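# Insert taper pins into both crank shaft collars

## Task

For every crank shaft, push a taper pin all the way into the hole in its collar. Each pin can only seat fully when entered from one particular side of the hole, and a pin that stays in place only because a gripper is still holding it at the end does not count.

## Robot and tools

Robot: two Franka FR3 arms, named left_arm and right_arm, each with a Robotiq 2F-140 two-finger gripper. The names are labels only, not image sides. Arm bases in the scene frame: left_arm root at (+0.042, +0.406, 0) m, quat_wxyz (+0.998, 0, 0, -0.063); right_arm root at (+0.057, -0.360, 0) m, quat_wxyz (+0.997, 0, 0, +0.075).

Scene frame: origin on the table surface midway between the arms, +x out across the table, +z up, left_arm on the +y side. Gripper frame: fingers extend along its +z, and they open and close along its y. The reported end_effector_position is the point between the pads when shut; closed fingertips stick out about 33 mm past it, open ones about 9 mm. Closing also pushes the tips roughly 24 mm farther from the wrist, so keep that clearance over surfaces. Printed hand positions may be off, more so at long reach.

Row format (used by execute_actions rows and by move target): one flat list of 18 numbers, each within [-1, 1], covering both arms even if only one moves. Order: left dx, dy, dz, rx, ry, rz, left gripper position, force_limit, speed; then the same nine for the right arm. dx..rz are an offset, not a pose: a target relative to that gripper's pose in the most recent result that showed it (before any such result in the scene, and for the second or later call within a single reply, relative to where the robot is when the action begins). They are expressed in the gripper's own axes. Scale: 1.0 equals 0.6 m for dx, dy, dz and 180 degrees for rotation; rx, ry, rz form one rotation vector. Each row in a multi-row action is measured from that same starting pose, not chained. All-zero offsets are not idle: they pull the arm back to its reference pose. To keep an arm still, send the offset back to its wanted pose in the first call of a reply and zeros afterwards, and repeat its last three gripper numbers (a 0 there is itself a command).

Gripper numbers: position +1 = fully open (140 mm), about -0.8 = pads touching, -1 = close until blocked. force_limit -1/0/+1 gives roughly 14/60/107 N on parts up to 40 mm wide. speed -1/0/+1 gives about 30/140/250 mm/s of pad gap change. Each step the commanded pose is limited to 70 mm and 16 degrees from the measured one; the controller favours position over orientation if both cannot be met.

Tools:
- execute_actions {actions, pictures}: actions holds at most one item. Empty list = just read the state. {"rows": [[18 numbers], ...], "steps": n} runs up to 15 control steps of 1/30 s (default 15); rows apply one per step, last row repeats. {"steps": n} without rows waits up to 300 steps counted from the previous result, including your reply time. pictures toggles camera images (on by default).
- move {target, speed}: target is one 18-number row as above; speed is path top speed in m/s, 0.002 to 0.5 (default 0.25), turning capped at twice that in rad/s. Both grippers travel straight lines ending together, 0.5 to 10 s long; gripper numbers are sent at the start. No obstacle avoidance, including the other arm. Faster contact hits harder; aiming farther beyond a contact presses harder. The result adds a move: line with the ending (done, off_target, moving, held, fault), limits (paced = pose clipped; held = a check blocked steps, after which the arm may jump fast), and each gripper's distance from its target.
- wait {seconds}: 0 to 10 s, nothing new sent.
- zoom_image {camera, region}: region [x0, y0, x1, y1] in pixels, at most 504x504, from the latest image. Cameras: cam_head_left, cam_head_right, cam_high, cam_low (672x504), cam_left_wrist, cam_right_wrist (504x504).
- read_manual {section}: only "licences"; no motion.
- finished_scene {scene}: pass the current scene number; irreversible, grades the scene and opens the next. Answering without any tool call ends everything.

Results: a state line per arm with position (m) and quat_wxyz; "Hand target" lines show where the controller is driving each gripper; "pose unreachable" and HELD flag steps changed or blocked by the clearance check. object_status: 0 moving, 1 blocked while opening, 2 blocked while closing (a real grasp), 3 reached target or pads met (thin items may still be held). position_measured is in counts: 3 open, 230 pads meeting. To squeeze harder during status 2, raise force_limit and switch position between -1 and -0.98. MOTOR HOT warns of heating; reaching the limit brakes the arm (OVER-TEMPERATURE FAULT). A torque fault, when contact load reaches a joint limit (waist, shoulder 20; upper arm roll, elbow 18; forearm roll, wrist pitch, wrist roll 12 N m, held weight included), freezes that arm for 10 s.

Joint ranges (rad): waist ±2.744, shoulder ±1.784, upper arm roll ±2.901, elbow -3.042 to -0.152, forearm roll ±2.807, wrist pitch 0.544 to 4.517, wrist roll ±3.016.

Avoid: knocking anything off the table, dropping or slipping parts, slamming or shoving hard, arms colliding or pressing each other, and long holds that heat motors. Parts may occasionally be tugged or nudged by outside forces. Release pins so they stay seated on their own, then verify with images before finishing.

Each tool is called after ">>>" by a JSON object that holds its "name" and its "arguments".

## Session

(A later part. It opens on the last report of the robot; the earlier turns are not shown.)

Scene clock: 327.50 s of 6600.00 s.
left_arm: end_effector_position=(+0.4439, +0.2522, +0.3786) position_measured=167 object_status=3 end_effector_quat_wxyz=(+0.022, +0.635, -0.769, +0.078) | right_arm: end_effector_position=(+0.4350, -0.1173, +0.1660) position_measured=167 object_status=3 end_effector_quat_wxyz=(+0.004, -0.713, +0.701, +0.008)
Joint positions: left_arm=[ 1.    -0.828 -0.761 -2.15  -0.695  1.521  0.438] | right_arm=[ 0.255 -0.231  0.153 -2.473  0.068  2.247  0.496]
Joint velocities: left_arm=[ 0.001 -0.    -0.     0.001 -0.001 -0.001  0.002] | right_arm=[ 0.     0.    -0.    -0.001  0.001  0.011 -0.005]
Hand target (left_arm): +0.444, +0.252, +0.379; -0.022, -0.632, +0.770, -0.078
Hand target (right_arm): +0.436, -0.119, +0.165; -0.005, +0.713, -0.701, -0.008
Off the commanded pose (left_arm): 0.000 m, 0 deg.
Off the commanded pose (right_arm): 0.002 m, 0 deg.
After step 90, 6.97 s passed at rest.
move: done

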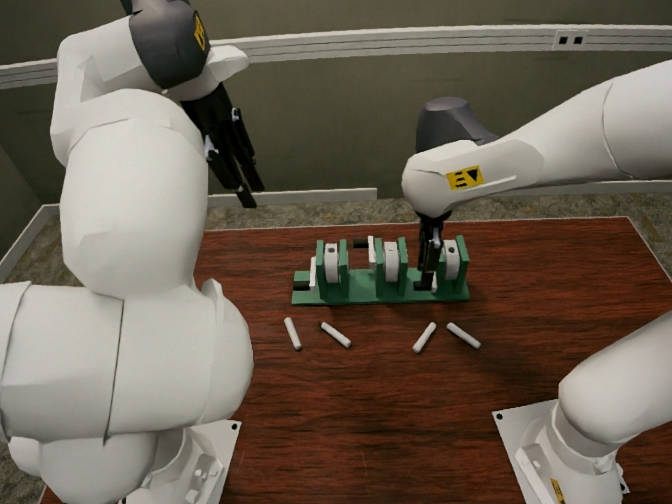

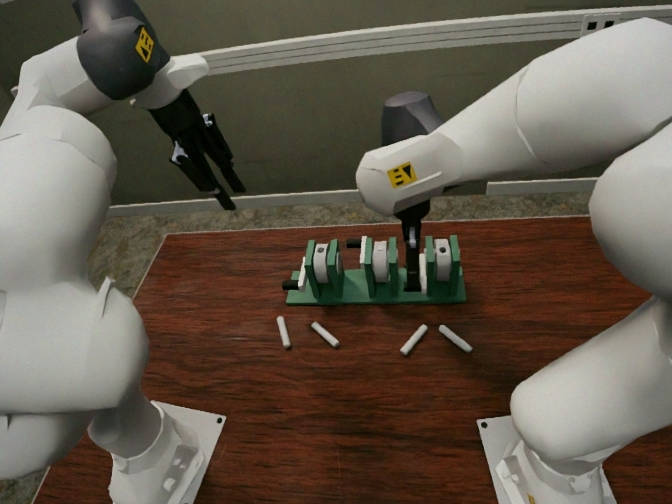

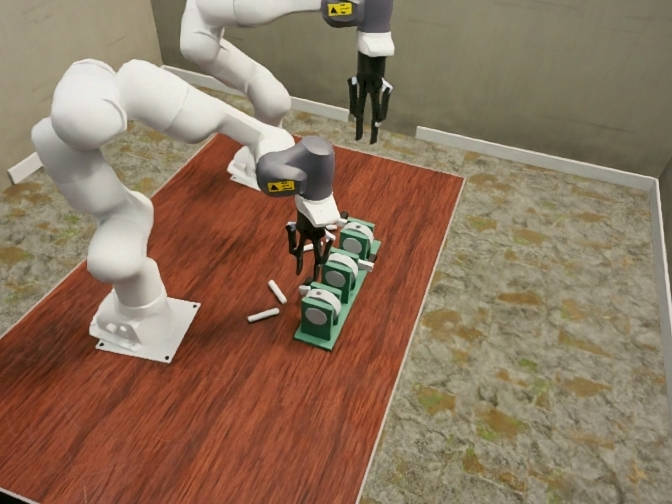

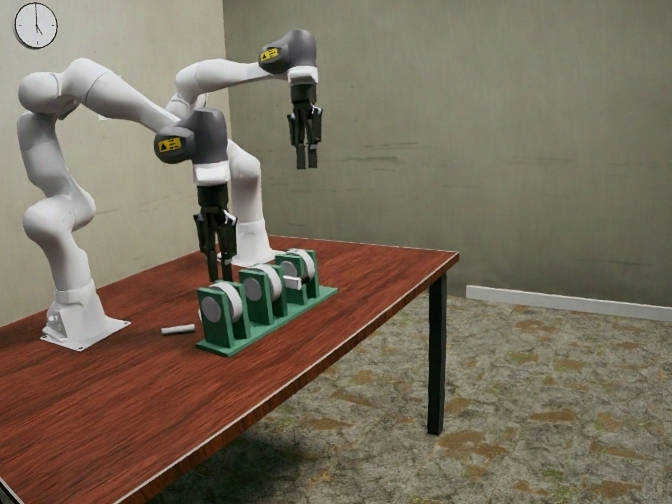

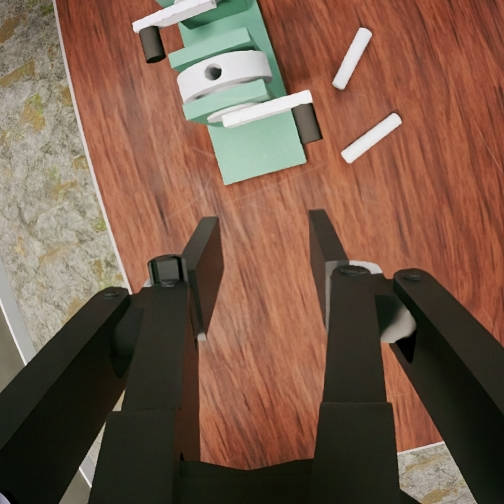

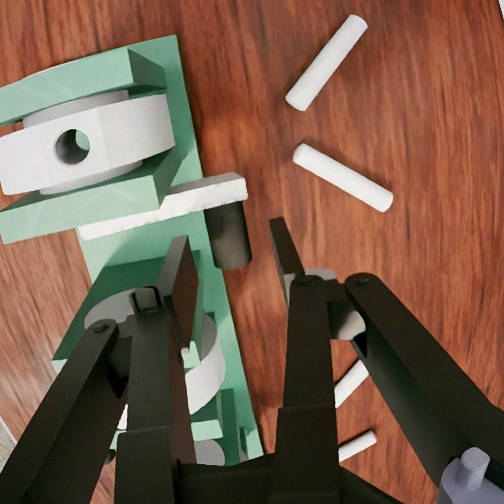

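>>> {"name": "move", "arguments": {"target": [0,0,0,0,0,0,-0.3,0,0,-0.010,-0.002,0.085,0,0,0,-0.3,0,0], "speed": 0.05}}

>>> {"name": "move", "arguments": {"target": [0,0,0,0,0,0,-0.3,0,0,0,0,0,0,0,0,-1,-0.6,-0.8], "speed": 0.05}}

Scene clock: 334.53 s of 6600.00 s.
left_arm: end_effector_position=(+0.4439, +0.2522, +0.3786) position_measured=167 object_status=3 end_effector_quat_wxyz=(+0.022, +0.634, -0.769, +0.078) | right_arm: end_effector_position=(+0.4359, -0.1120, +0.1156) position_measured=167 object_status=3 end_effector_quat_wxyz=(+0.004, -0.713, +0.701, +0.009)
Joint positions: left_arm=[ 1.    -0.828 -0.761 -2.15  -0.695  1.521  0.438] | right_arm=[ 0.255 -0.131  0.165 -2.516  0.06   2.389  0.509]
Joint velocities: left_arm=[ 0.001 -0.001  0.001 -0.001 -0.    -0.001  0.001] | right_arm=[ 0.     0.001  0.     0.    -0.001  0.011  0.005]
Hand target (left_arm): +0.444, +0.252, +0.379; -0.022, -0.635, +0.769, -0.078
Hand target (right_arm): +0.435, -0.111, +0.115; -0.004, +0.713, -0.702, -0.008
Off the commanded pose (left_arm): 0.000 m, 0 deg.
Off the commanded pose (right_arm): 0.002 m, 0 deg.
After step 90, 2.53 s passed at rest.
move: done

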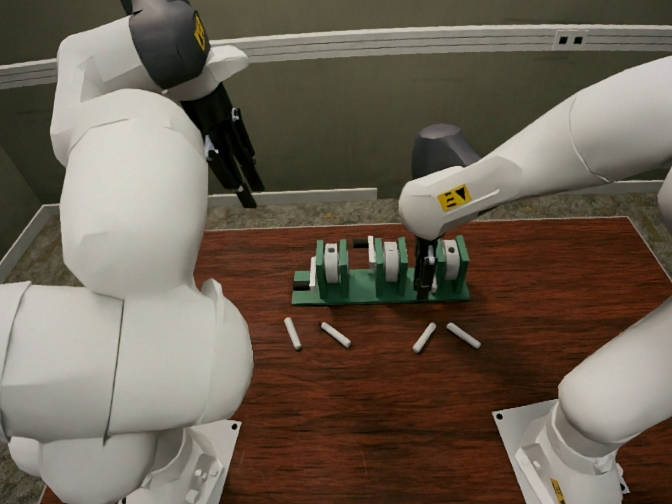

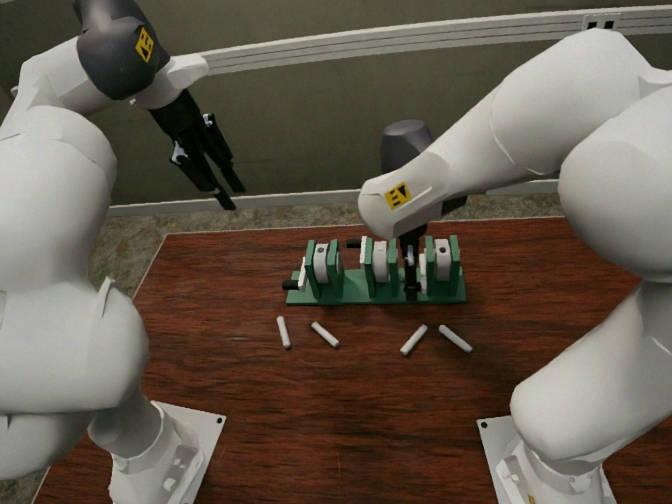

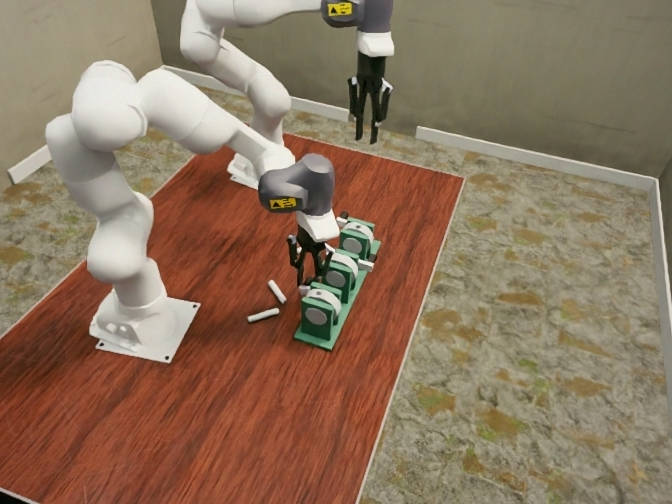

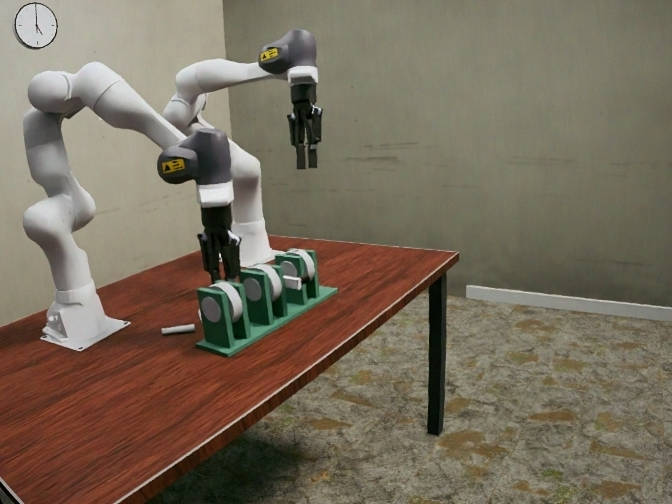

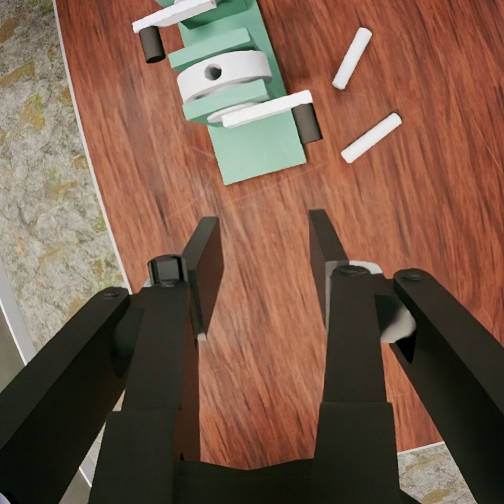

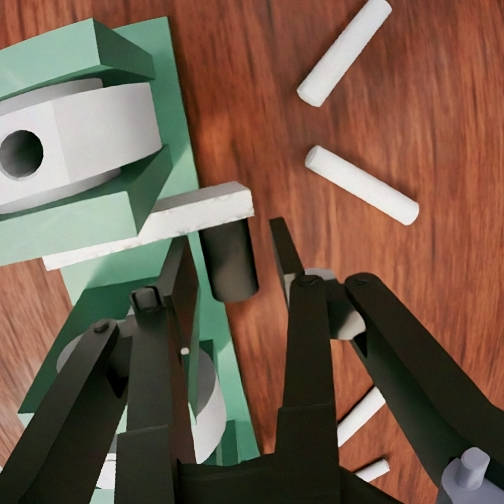

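Scene clock: 335.10 s of 6600.00 s.
left_arm: end_effector_position=(+0.4439, +0.2522, +0.3786) position_measured=167 object_status=3 end_effector_quat_wxyz=(+0.022, +0.634, -0.769, +0.078) | right_arm: end_effector_position=(+0.4373, -0.1120, +0.1161) position_measured=196 object_status=2 end_effector_quat_wxyz=(+0.005, -0.711, +0.703, +0.009)
Joint positions: left_arm=[ 1.    -0.828 -0.761 -2.15  -0.695  1.521  0.438] | right_arm=[ 0.254 -0.131  0.164 -2.515  0.06   2.391  0.512]
Joint velocities: left_arm=[-0.    -0.001  0.    -0.     0.001  0.     0.003] | right_arm=[ 0.    -0.    -0.    -0.001  0.002  0.001  0.005]
Hand target (left_arm): +0.444, +0.252, +0.379; -0.022, -0.634, +0.769, -0.078
Hand target (right_arm): +0.436, -0.112, +0.116; -0.004, +0.713, -0.701, -0.009
Off the commanded pose (left_arm): 0.000 m, 0 deg.
Off the commanded pose (right_arm): 0.001 m, 0 deg.
move: done

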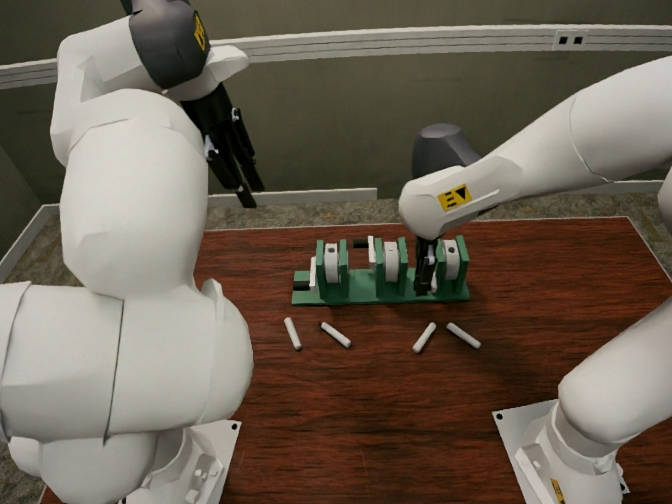

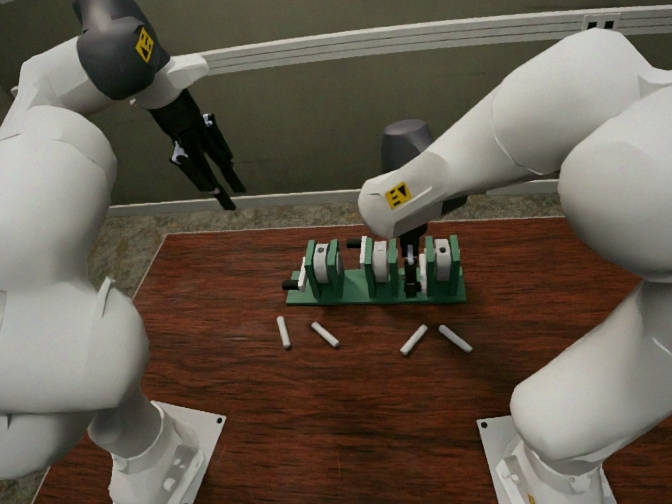

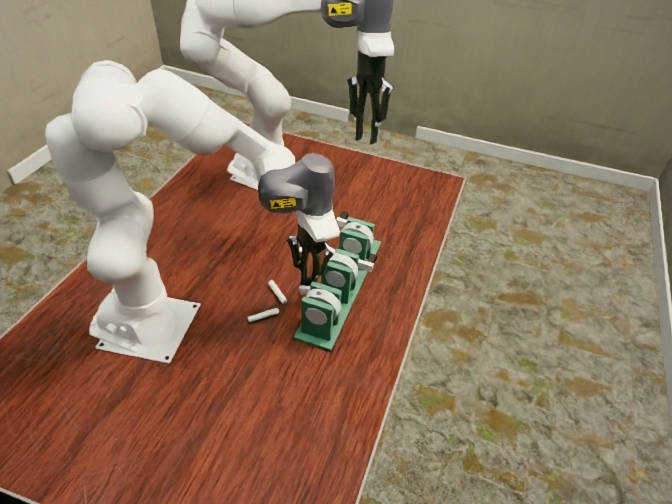

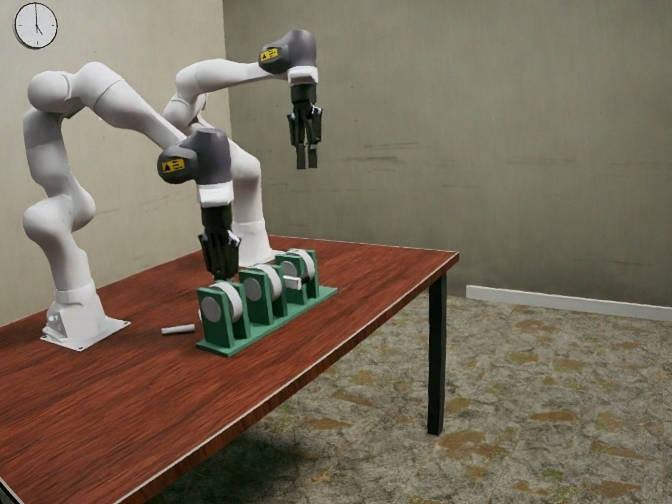

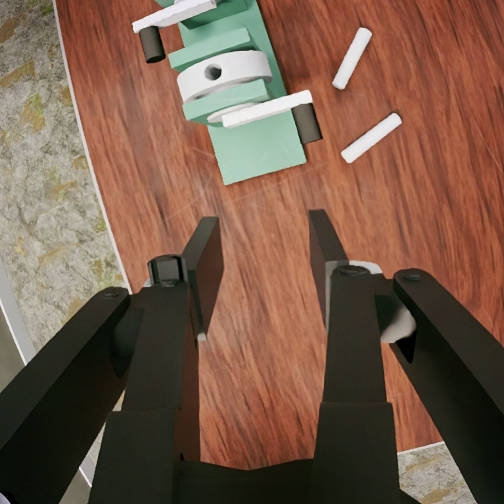

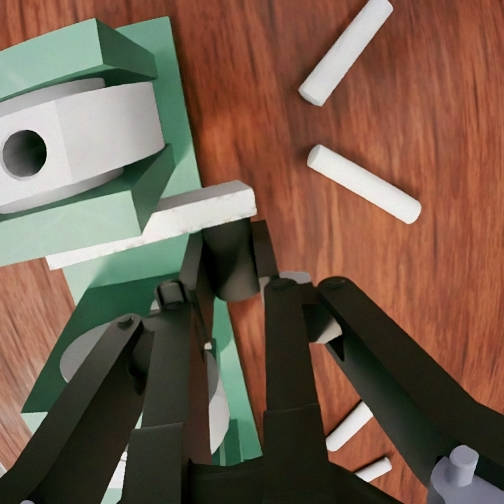

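>>> {"name": "execute_actions", "arguments": {"actions": [{"rows": [[0,0,0,0,0,0,-0.3,0,0,0,-0.001,-0.004,0,0,0,-0.98,-0.6,-0.8],[0,0,0,0,0,0,-0.3,0,0,0,-0.001,-0.008,0,0,0,-0.98,-0.6,-0.8],[0,0,0,0,0,0,-0.3,0,0,0,-0.001,-0.012,0,0,0,-0.98,-0.6,-0.8],[0,0,0,0,0,0,-0.3,0,0,0,-0.0015,-0.016,0,0,0,-0.98,-0.6,-0.8],[0,0,0,0,0,0,-0.3,0,0,0,-0.002,-0.020,0,0,0,-0.98,-0.6,-0.8],[0,0,0,0,0,0,-0.3,0,0,0,-0.0025,-0.024,0,0,0,-0.98,-0.6,-0.8],[0,0,0,0,0,0,-0.3,0,0,0,-0.003,-0.028,0,0,0,-0.98,-0.6,-0.8],[0,0,0,0,0,0,-0.3,0,0,0,-0.004,-0.032,0,0,0,-0.98,-0.6,-0.8],[0,0,0,0,0,0,-0.3,0,0,0,-0.005,-0.036,0,0,0,-0.98,-0.6,-0.8],[0,0,0,0,0,0,-0.3,0,0,0,-0.006,-0.040,0,0,0,-0.98,-0.6,-0.8],[0,0,0,0,0,0,-0.3,0,0,0,-0.0075,-0.044,0,0,0,-0.98,-0.6,-0.8],[0,0,0,0,0,0,-0.3,0,0,0,-0.009,-0.048,0,0,0,-0.98,-0.6,-0.8],[0,0,0,0,0,0,-0.3,0,0,0,-0.0105,-0.052,0,0,0,-0.98,-0.6,-0.8],[0,0,0,0,0,0,-0.3,0,0,0,-0.012,-0.056,0,0,0,-0.98,-0.6,-0.8],[0,0,0,0,0,0,-0.3,0,0,0,-0.014,-0.060,0,0,0,-0.98,-0.6,-0.8]], "steps": 15}], "pictures": false}}

>>> {"name": "wait", "arguments": {"seconds": 0.5}}

Scene clock: 355.97 s of 6600.00 s.
left_arm: end_effector_position=(+0.4439, +0.2522, +0.3786) position_measured=167 object_status=3 end_effector_quat_wxyz=(+0.022, +0.634, -0.769, +0.078) | right_arm: end_effector_position=(+0.4359, -0.1120, +0.1386) position_measured=196 object_status=2 end_effector_quat_wxyz=(-0.003, -0.710, +0.704, +0.011)
Joint positions: left_arm=[ 1.    -0.828 -0.761 -2.15  -0.695  1.521  0.438] | right_arm=[ 0.254 -0.164  0.163 -2.479  0.064  2.305  0.513]
Joint velocities: left_arm=[ 0.    -0.     0.001 -0.001  0.     0.    -0.001] | right_arm=[-0.002 -0.049 -0.017  0.137  0.    -0.238 -0.003]
Hand target (left_arm): +0.444, +0.252, +0.379; -0.022, -0.634, +0.769, -0.078
Hand target (right_arm): +0.446, -0.112, +0.152; -0.005, +0.711, -0.703, -0.008
Off the commanded pose (left_arm): 0.000 m, 0 deg.
Off the commanded pose (right_arm): 0.017 m, 1 deg.
Steps of this call (steps 1 to 90: nothing new was sent; then 17.37 s passed at rest; steps 91 to 105: all 15 steps of this action). Readings (end_effector_position | what the end effector reports):
91: left_arm (+0.4439, +0.2522, +0.3786) | right_arm (+0.4373, -0.1120, +0.1162) | left_arm position_measured=167 object_status=3 | right_arm position_measured=196 object_status=0
92: left_arm (+0.4439, +0.2522, +0.3786) | right_arm (+0.4372, -0.1120, +0.1165) | left_arm position_measured=167 object_status=3 | right_arm position_measured=196 object_status=0
94: left_arm (+0.4439, +0.2522, +0.3786) | right_arm (+0.4369, -0.1121, +0.1183) | left_arm position_measured=167 object_status=3 | right_arm position_measured=196 object_status=0
98: left_arm (+0.4439, +0.2522, +0.3786) | right_arm (+0.4359, -0.1120, +0.1248) | left_arm position_measured=167 object_status=3 | right_arm position_measured=196 object_status=2
105: the state above

Scene clock: 356.47 s of 6600.00 s.
left_arm: end_effector_position=(+0.4439, +0.2522, +0.3786) position_measured=167 object_status=3 end_effector_quat_wxyz=(+0.022, +0.634, -0.769, +0.078) | right_arm: end_effector_position=(+0.4367, -0.1121, +0.1453) position_measured=196 object_status=2 end_effector_quat_wxyz=(-0.005, -0.710, +0.704, +0.012)
Joint positions: left_arm=[ 1.    -0.828 -0.761 -2.15  -0.695  1.521  0.438] | right_arm=[ 0.254 -0.17   0.161 -2.464  0.064  2.28   0.511]
Joint velocities: left_arm=[ 0.001 -0.     0.     0.     0.001  0.001 -0.   ] | right_arm=[-0.001 -0.001 -0.     0.002 -0.    -0.002 -0.   ]
Hand target (left_arm): +0.444, +0.252, +0.379; -0.022, -0.634, +0.769, -0.078
Hand target (right_arm): +0.446, -0.112, +0.152; -0.005, +0.711, -0.703, -0.008
Off the commanded pose (left_arm): 0.000 m, 0 deg.
Off the commanded pose (right_arm): 0.011 m, 1 deg.
Steps of this call (steps 1 to 15: nothing new was sent). Readings (end_effector_position | what the end effector reports):
1: left_arm (+0.4439, +0.2522, +0.3786) | right_arm (+0.4360, -0.1120, +0.1404) | left_arm position_measured=167 object_status=3 | right_arm position_measured=196 object_status=2
2: left_arm (+0.4439, +0.2522, +0.3786) | right_arm (+0.4362, -0.1120, +0.1418) | left_arm position_measured=167 object_status=3 | right_arm position_measured=196 object_status=2
4: left_arm (+0.4439, +0.2522, +0.3786) | right_arm (+0.4364, -0.1121, +0.1436) | left_arm position_measured=167 object_status=3 | right_arm position_measured=196 object_status=2
8: left_arm (+0.4439, +0.2522, +0.3786) | right_arm (+0.4366, -0.1121, +0.1449) | left_arm position_measured=167 object_status=3 | right_arm position_measured=196 object_status=2
15: the state above

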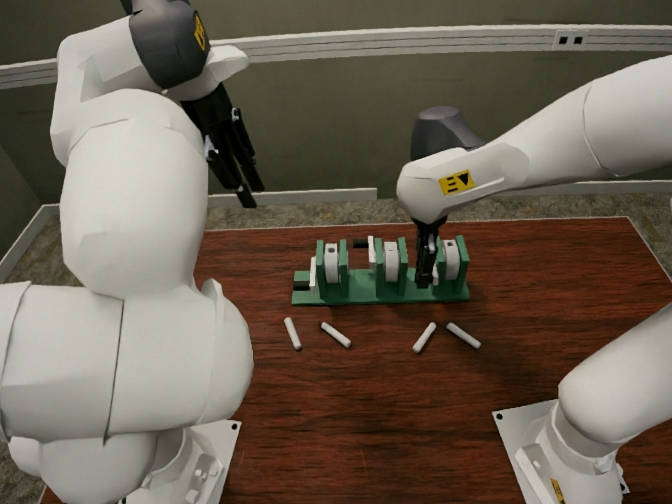

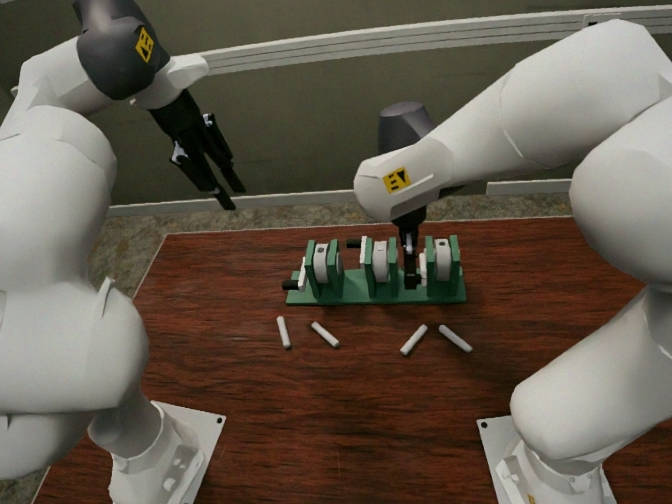

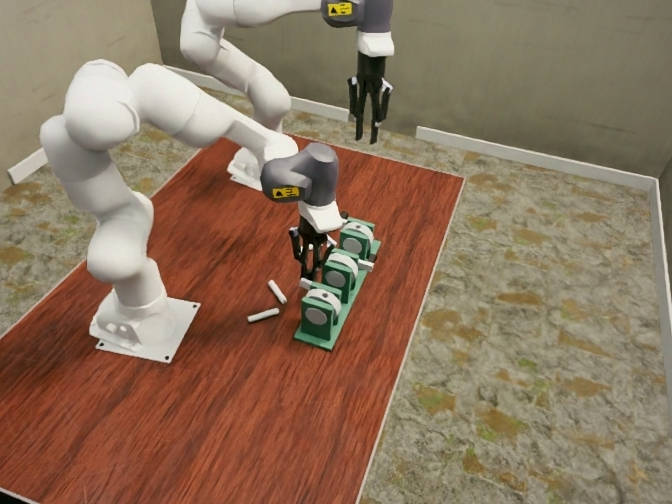

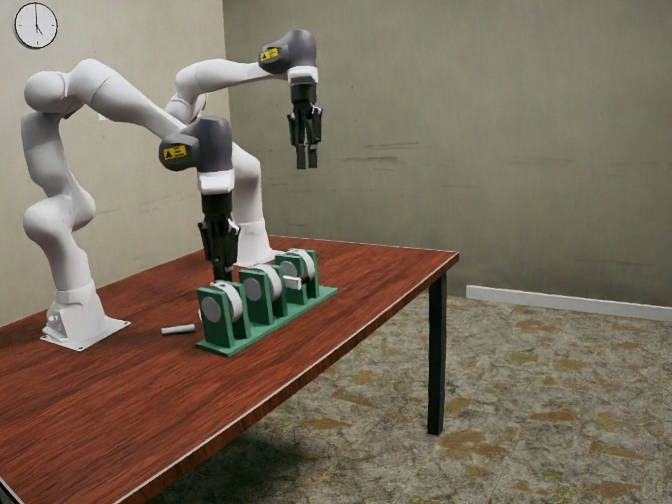

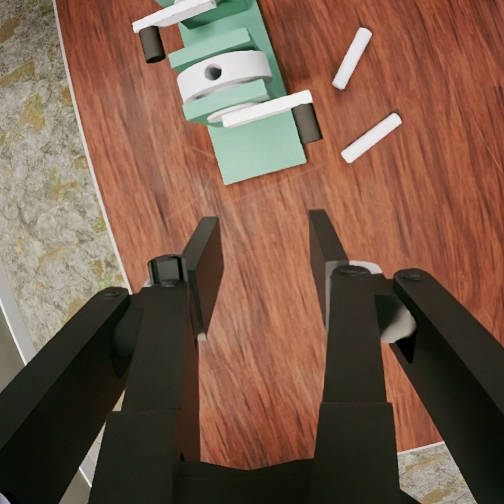

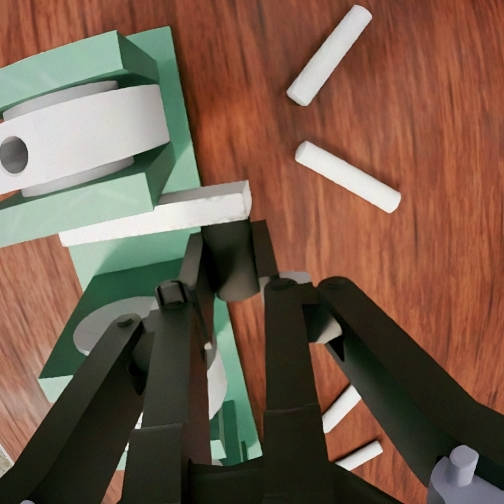

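>>> {"name": "execute_actions", "arguments": {"actions": [{"rows": [[0,0,0,0,0,0,-0.3,0,0,0,0,0,0,0,0,-0.4,-0.6,0]], "steps": 10}], "pictures": false}}

>>> {"name": "execute_actions", "arguments": {"actions": [{"rows": [[0,0,0,0,0,0,-0.3,0,0,0,0,0.005,0,0,0,-0.4,-0.6,0],[0,0,0,0,0,0,-0.3,0,0,0,0,0.01,0,0,0,-0.4,-0.6,0],[0,0,0,0,0,0,-0.3,0,0,0,0,0.015,0,0,0,-0.4,-0.6,0],[0,0,0,0,0,0,-0.3,0,0,0,0,0.02,0,0,0,-0.4,-0.6,0],[0,0,0,0,0,0,-0.3,0,0,0,0,0.025,0,0,0,-0.4,-0.6,0],[0,0,0,0,0,0,-0.3,0,0,0,0,0.03,0,0,0,-0.4,-0.6,0]], "steps": 15}], "pictures": false}}

>>> {"name": "move", "arguments": {"target": [0,0,0,0,0,0,-0.3,0,0,0,0,0,0,0,0,-1,-0.6,-0.8], "speed": 0.05}}

Scene clock: 369.53 s of 6600.00 s.
left_arm: end_effector_position=(+0.4439, +0.2522, +0.3786) position_measured=167 object_status=3 end_effector_quat_wxyz=(+0.022, +0.634, -0.769, +0.078) | right_arm: end_effector_position=(+0.4366, -0.1121, +0.1454) position_measured=179 object_status=0 end_effector_quat_wxyz=(-0.005, -0.710, +0.704, +0.012)
Joint positions: left_arm=[ 1.    -0.828 -0.761 -2.15  -0.695  1.521  0.438] | right_arm=[ 0.254 -0.17   0.161 -2.464  0.064  2.279  0.511]
Joint velocities: left_arm=[-0.    -0.001  0.001  0.     0.001  0.001 -0.   ] | right_arm=[-0.001  0.002 -0.001  0.    -0.    -0.    -0.   ]
Hand target (left_arm): +0.444, +0.252, +0.379; -0.022, -0.634, +0.769, -0.078
Hand target (right_arm): +0.437, -0.112, +0.145; +0.005, +0.710, -0.704, -0.012
Off the commanded pose (left_arm): 0.000 m, 0 deg.
Off the commanded pose (right_arm): 0.000 m, 0 deg.
Steps of this call (steps 1 to 90: nothing new was sent; then 9.73 s passed at rest; steps 91 to 100: all 10 steps of this action). Readings (end_effector_position | what the end effector reports):
91: left_arm (+0.4439, +0.2522, +0.3786) | right_arm (+0.4366, -0.1121, +0.1454) | left_arm position_measured=167 object_status=3 | right_arm position_measured=196 object_status=0
92: left_arm (+0.4439, +0.2522, +0.3786) | right_arm (+0.4366, -0.1121, +0.1454) | left_arm position_measured=167 object_status=3 | right_arm position_measured=196 object_status=0
94: left_arm (+0.4439, +0.2522, +0.3786) | right_arm (+0.4366, -0.1121, +0.1454) | left_arm position_measured=167 object_status=3 | right_arm position_measured=179 object_status=0
98: left_arm (+0.4439, +0.2522, +0.3786) | right_arm (+0.4366, -0.1121, +0.1454) | left_arm position_measured=167 object_status=3 | right_arm position_measured=179 object_status=0
100: the state above

Scene clock: 370.03 s of 6600.00 s.
left_arm: end_effector_position=(+0.4439, +0.2522, +0.3786) position_measured=167 object_status=3 end_effector_quat_wxyz=(+0.022, +0.634, -0.769, +0.078) | right_arm: end_effector_position=(+0.4352, -0.1133, +0.1277) position_measured=179 object_status=3 end_effector_quat_wxyz=(-0.008, -0.710, +0.704, +0.014)
Joint positions: left_arm=[ 1.    -0.828 -0.761 -2.15  -0.695  1.521  0.438] | right_arm=[ 0.254 -0.14   0.161 -2.483  0.063  2.322  0.511]
Joint velocities: left_arm=[ 0.     0.001  0.001  0.001 -0.     0.     0.001] | right_arm=[ 0.001  0.001 -0.    -0.    -0.001  0.03   0.   ]
Hand target (left_arm): +0.444, +0.252, +0.379; -0.022, -0.634, +0.769, -0.078
Hand target (right_arm): +0.436, -0.112, +0.127; +0.005, +0.710, -0.704, -0.012
Off the commanded pose (left_arm): 0.000 m, 0 deg.
Off the commanded pose (right_arm): 0.002 m, 0 deg.
Steps of this call (steps 1 to 15: all 15 steps of this action). Readings (end_effector_position | what the end effector reports):
1: left_arm (+0.4439, +0.2522, +0.3786) | right_arm (+0.4368, -0.1120, +0.1452) | left_arm position_measured=167 object_status=3 | right_arm position_measured=179 object_status=0
2: left_arm (+0.4439, +0.2522, +0.3786) | right_arm (+0.4369, -0.1120, +0.1446) | left_arm position_measured=167 object_status=3 | right_arm position_measured=179 object_status=0
4: left_arm (+0.4439, +0.2522, +0.3786) | right_arm (+0.4363, -0.1123, +0.1410) | left_arm position_measured=167 object_status=3 | right_arm position_measured=179 object_status=3
8: left_arm (+0.4439, +0.2522, +0.3786) | right_arm (+0.4334, -0.1141, +0.1300) | left_arm position_measured=167 object_status=3 | right_arm position_measured=179 object_status=3
15: the state above

Scene clock: 370.77 s of 6600.00 s.
left_arm: end_effector_position=(+0.4439, +0.2522, +0.3786) position_measured=167 object_status=3 end_effector_quat_wxyz=(+0.022, +0.634, -0.769, +0.078) | right_arm: end_effector_position=(+0.4361, -0.1127, +0.1280) position_measured=196 object_status=2 end_effector_quat_wxyz=(-0.006, -0.710, +0.704, +0.013)
Joint positions: left_arm=[ 1.    -0.828 -0.761 -2.15  -0.695  1.521  0.438] | right_arm=[ 0.254 -0.14   0.161 -2.483  0.063  2.326  0.513]
Joint velocities: left_arm=[ 0.    -0.001 -0.     0.002  0.002 -0.001  0.001] | right_arm=[-0.001  0.     0.001  0.    -0.     0.     0.002]
Hand target (left_arm): +0.444, +0.252, +0.379; -0.022, -0.634, +0.769, -0.078
Hand target (right_arm): +0.436, -0.113, +0.128; +0.006, +0.710, -0.704, -0.013
Off the commanded pose (left_arm): 0.000 m, 0 deg.
Off the commanded pose (right_arm): 0.000 m, 0 deg.
move: done

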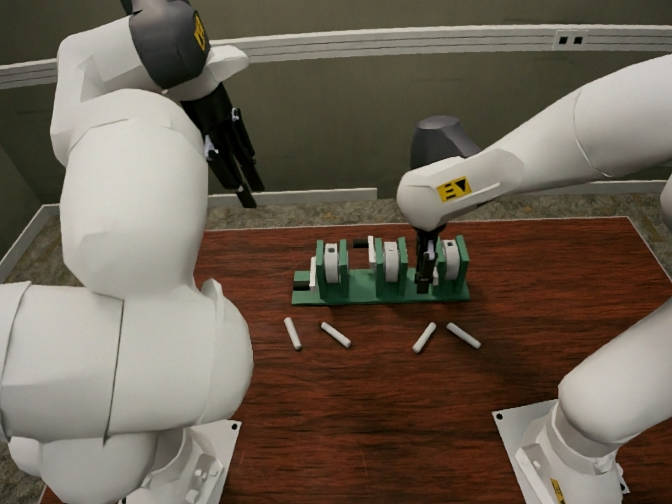

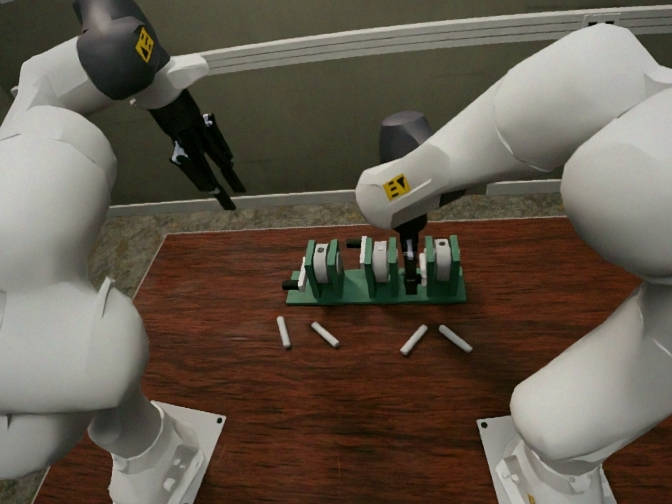

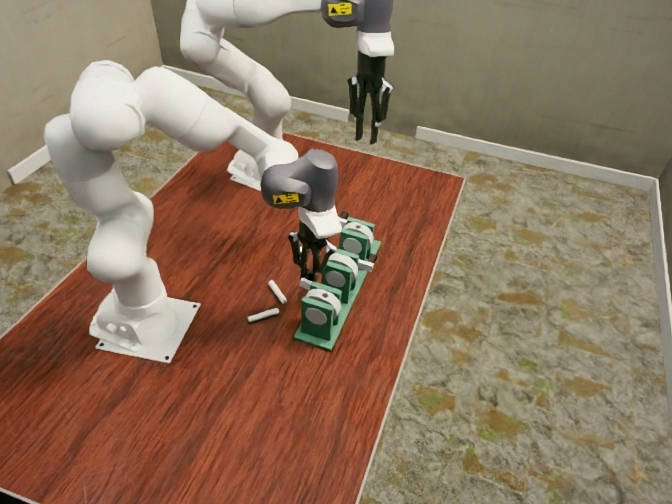

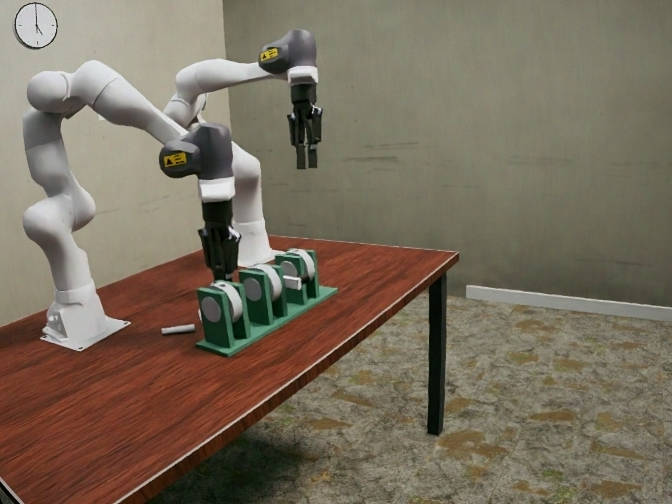

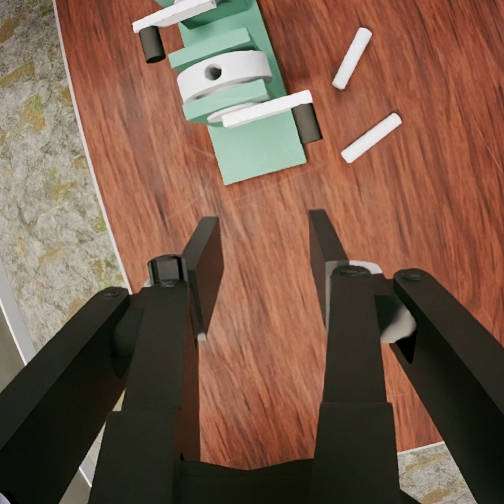

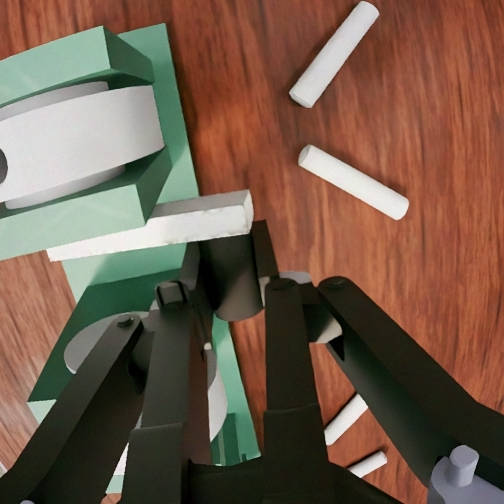

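>>> {"name": "execute_actions", "arguments": {"actions": [{"rows": [[0,0,0,0,0,0,-0.3,0,0,0,-0.001,-0.005,0,0,0,-1,-0.6,-0.8],[0,0,0,0,0,0,-0.3,0,0,0,-0.002,-0.01,0,0,0,-1,-0.6,-0.8],[0,0,0,0,0,0,-0.3,0,0,0,-0.003,-0.015,0,0,0,-1,-0.6,-0.8],[0,0,0,0,0,0,-0.3,0,0,0,-0.005,-0.02,0,0,0,-1,-0.6,-0.8],[0,0,0,0,0,0,-0.3,0,0,0,-0.007,-0.025,0,0,0,-1,-0.6,-0.8],[0,0,0,0,0,0,-0.3,0,0,0,-0.009,-0.03,0,0,0,-1,-0.6,-0.8],[0,0,0,0,0,0,-0.3,0,0,0,-0.011,-0.035,0,0,0,-1,-0.6,-0.8],[0,0,0,0,0,0,-0.3,0,0,0,-0.014,-0.04,0,0,0,-1,-0.6,-0.8],[0,0,0,0,0,0,-0.3,0,0,0,-0.017,-0.045,0,0,0,-1,-0.6,-0.8],[0,0,0,0,0,0,-0.3,0,0,0,-0.02,-0.05,0,0,0,-1,-0.6,-0.8],[0,0,0,0,0,0,-0.3,0,0,0,-0.023,-0.054,0,0,0,-1,-0.6,-0.8],[0,0,0,0,0,0,-0.3,0,0,0,-0.026,-0.058,0,0,0,-1,-0.6,-0.8],[0,0,0,0,0,0,-0.3,0,0,0,-0.029,-0.062,0,0,0,-1,-0.6,-0.8],[0,0,0,0,0,0,-0.3,0,0,0,-0.032,-0.065,0,0,0,-1,-0.6,-0.8],[0,0,0,0,0,0,-0.3,0,0,0,-0.035,-0.068,0,0,0,-1,-0.6,-0.8]], "steps": 15}], "pictures": false}}

>>> {"name": "execute_actions", "arguments": {"actions": [{"steps": 12}], "pictures": false}}

Scene clock: 383.80 s of 6600.00 s.
left_arm: end_effector_position=(+0.4439, +0.2522, +0.3786) position_measured=167 object_status=3 end_effector_quat_wxyz=(+0.022, +0.634, -0.769, +0.078) | right_arm: end_effector_position=(+0.4497, -0.1131, +0.1585) position_measured=196 object_status=2 end_effector_quat_wxyz=(-0.010, -0.707, +0.707, +0.015)
Joint positions: left_arm=[ 1.    -0.828 -0.761 -2.15  -0.695  1.521  0.438] | right_arm=[ 0.246 -0.151  0.15  -2.403  0.058  2.227  0.507]
Joint velocities: left_arm=[ 0.001  0.    -0.001 -0.001  0.     0.001 -0.002] | right_arm=[-0.032  0.019 -0.039  0.232 -0.026 -0.199 -0.032]
Hand target (left_arm): +0.444, +0.252, +0.379; -0.022, -0.634, +0.769, -0.078
Hand target (right_arm): +0.459, -0.113, +0.168; +0.006, +0.710, -0.704, -0.013
Off the commanded pose (left_arm): 0.000 m, 0 deg.
Off the commanded pose (right_arm): 0.013 m, 1 deg.
Steps of this call (steps 1 to 90: nothing new was sent; then 9.53 s passed at rest; steps 91 to 105: all 15 steps of this action). Readings (end_effector_position | what the end effector reports):
91: left_arm (+0.4439, +0.2522, +0.3786) | right_arm (+0.4360, -0.1127, +0.1281) | left_arm position_measured=167 object_status=3 | right_arm position_measured=196 object_status=2
92: left_arm (+0.4439, +0.2522, +0.3786) | right_arm (+0.4361, -0.1127, +0.1285) | left_arm position_measured=167 object_status=3 | right_arm position_measured=196 object_status=2
94: left_arm (+0.4439, +0.2522, +0.3786) | right_arm (+0.4367, -0.1127, +0.1310) | left_arm position_measured=167 object_status=3 | right_arm position_measured=196 object_status=2
98: left_arm (+0.4439, +0.2522, +0.3786) | right_arm (+0.4394, -0.1128, +0.1400) | left_arm position_measured=167 object_status=3 | right_arm position_measured=196 object_status=2
105: the state above

Scene clock: 384.20 s of 6600.00 s.
left_arm: end_effector_position=(+0.4439, +0.2522, +0.3786) position_measured=167 object_status=3 end_effector_quat_wxyz=(+0.022, +0.634, -0.769, +0.078) | right_arm: end_effector_position=(+0.4549, -0.1134, +0.1647) position_measured=196 object_status=2 end_effector_quat_wxyz=(-0.010, -0.708, +0.706, +0.014)
Joint positions: left_arm=[ 1.    -0.828 -0.761 -2.15  -0.695  1.521  0.438] | right_arm=[ 0.243 -0.148  0.146 -2.383  0.056  2.21   0.501]
Joint velocities: left_arm=[-0.     0.     0.001 -0.    -0.002  0.    -0.   ] | right_arm=[ 0.     0.002 -0.002  0.002 -0.001 -0.003 -0.003]
Hand target (left_arm): +0.444, +0.252, +0.379; -0.022, -0.634, +0.769, -0.078
Hand target (right_arm): +0.459, -0.113, +0.168; +0.006, +0.710, -0.704, -0.013
Off the commanded pose (left_arm): 0.000 m, 0 deg.
Off the commanded pose (right_arm): 0.005 m, 0 deg.
Steps of this call (steps 1 to 12: nothing new was sent). Readings (end_effector_position | what the end effector reports):
1: left_arm (+0.4439, +0.2522, +0.3786) | right_arm (+0.4515, -0.1132, +0.1608) | left_arm position_measured=167 object_status=3 | right_arm position_measured=196 object_status=2
2: left_arm (+0.4439, +0.2522, +0.3786) | right_arm (+0.4529, -0.1132, +0.1626) | left_arm position_measured=167 object_status=3 | right_arm position_measured=196 object_status=2
4: left_arm (+0.4439, +0.2522, +0.3786) | right_arm (+0.4546, -0.1133, +0.1644) | left_arm position_measured=167 object_status=3 | right_arm position_measured=196 object_status=2
8: left_arm (+0.4439, +0.2522, +0.3786) | right_arm (+0.4549, -0.1134, +0.1647) | left_arm position_measured=167 object_status=3 | right_arm position_measured=196 object_status=2
12: the state above


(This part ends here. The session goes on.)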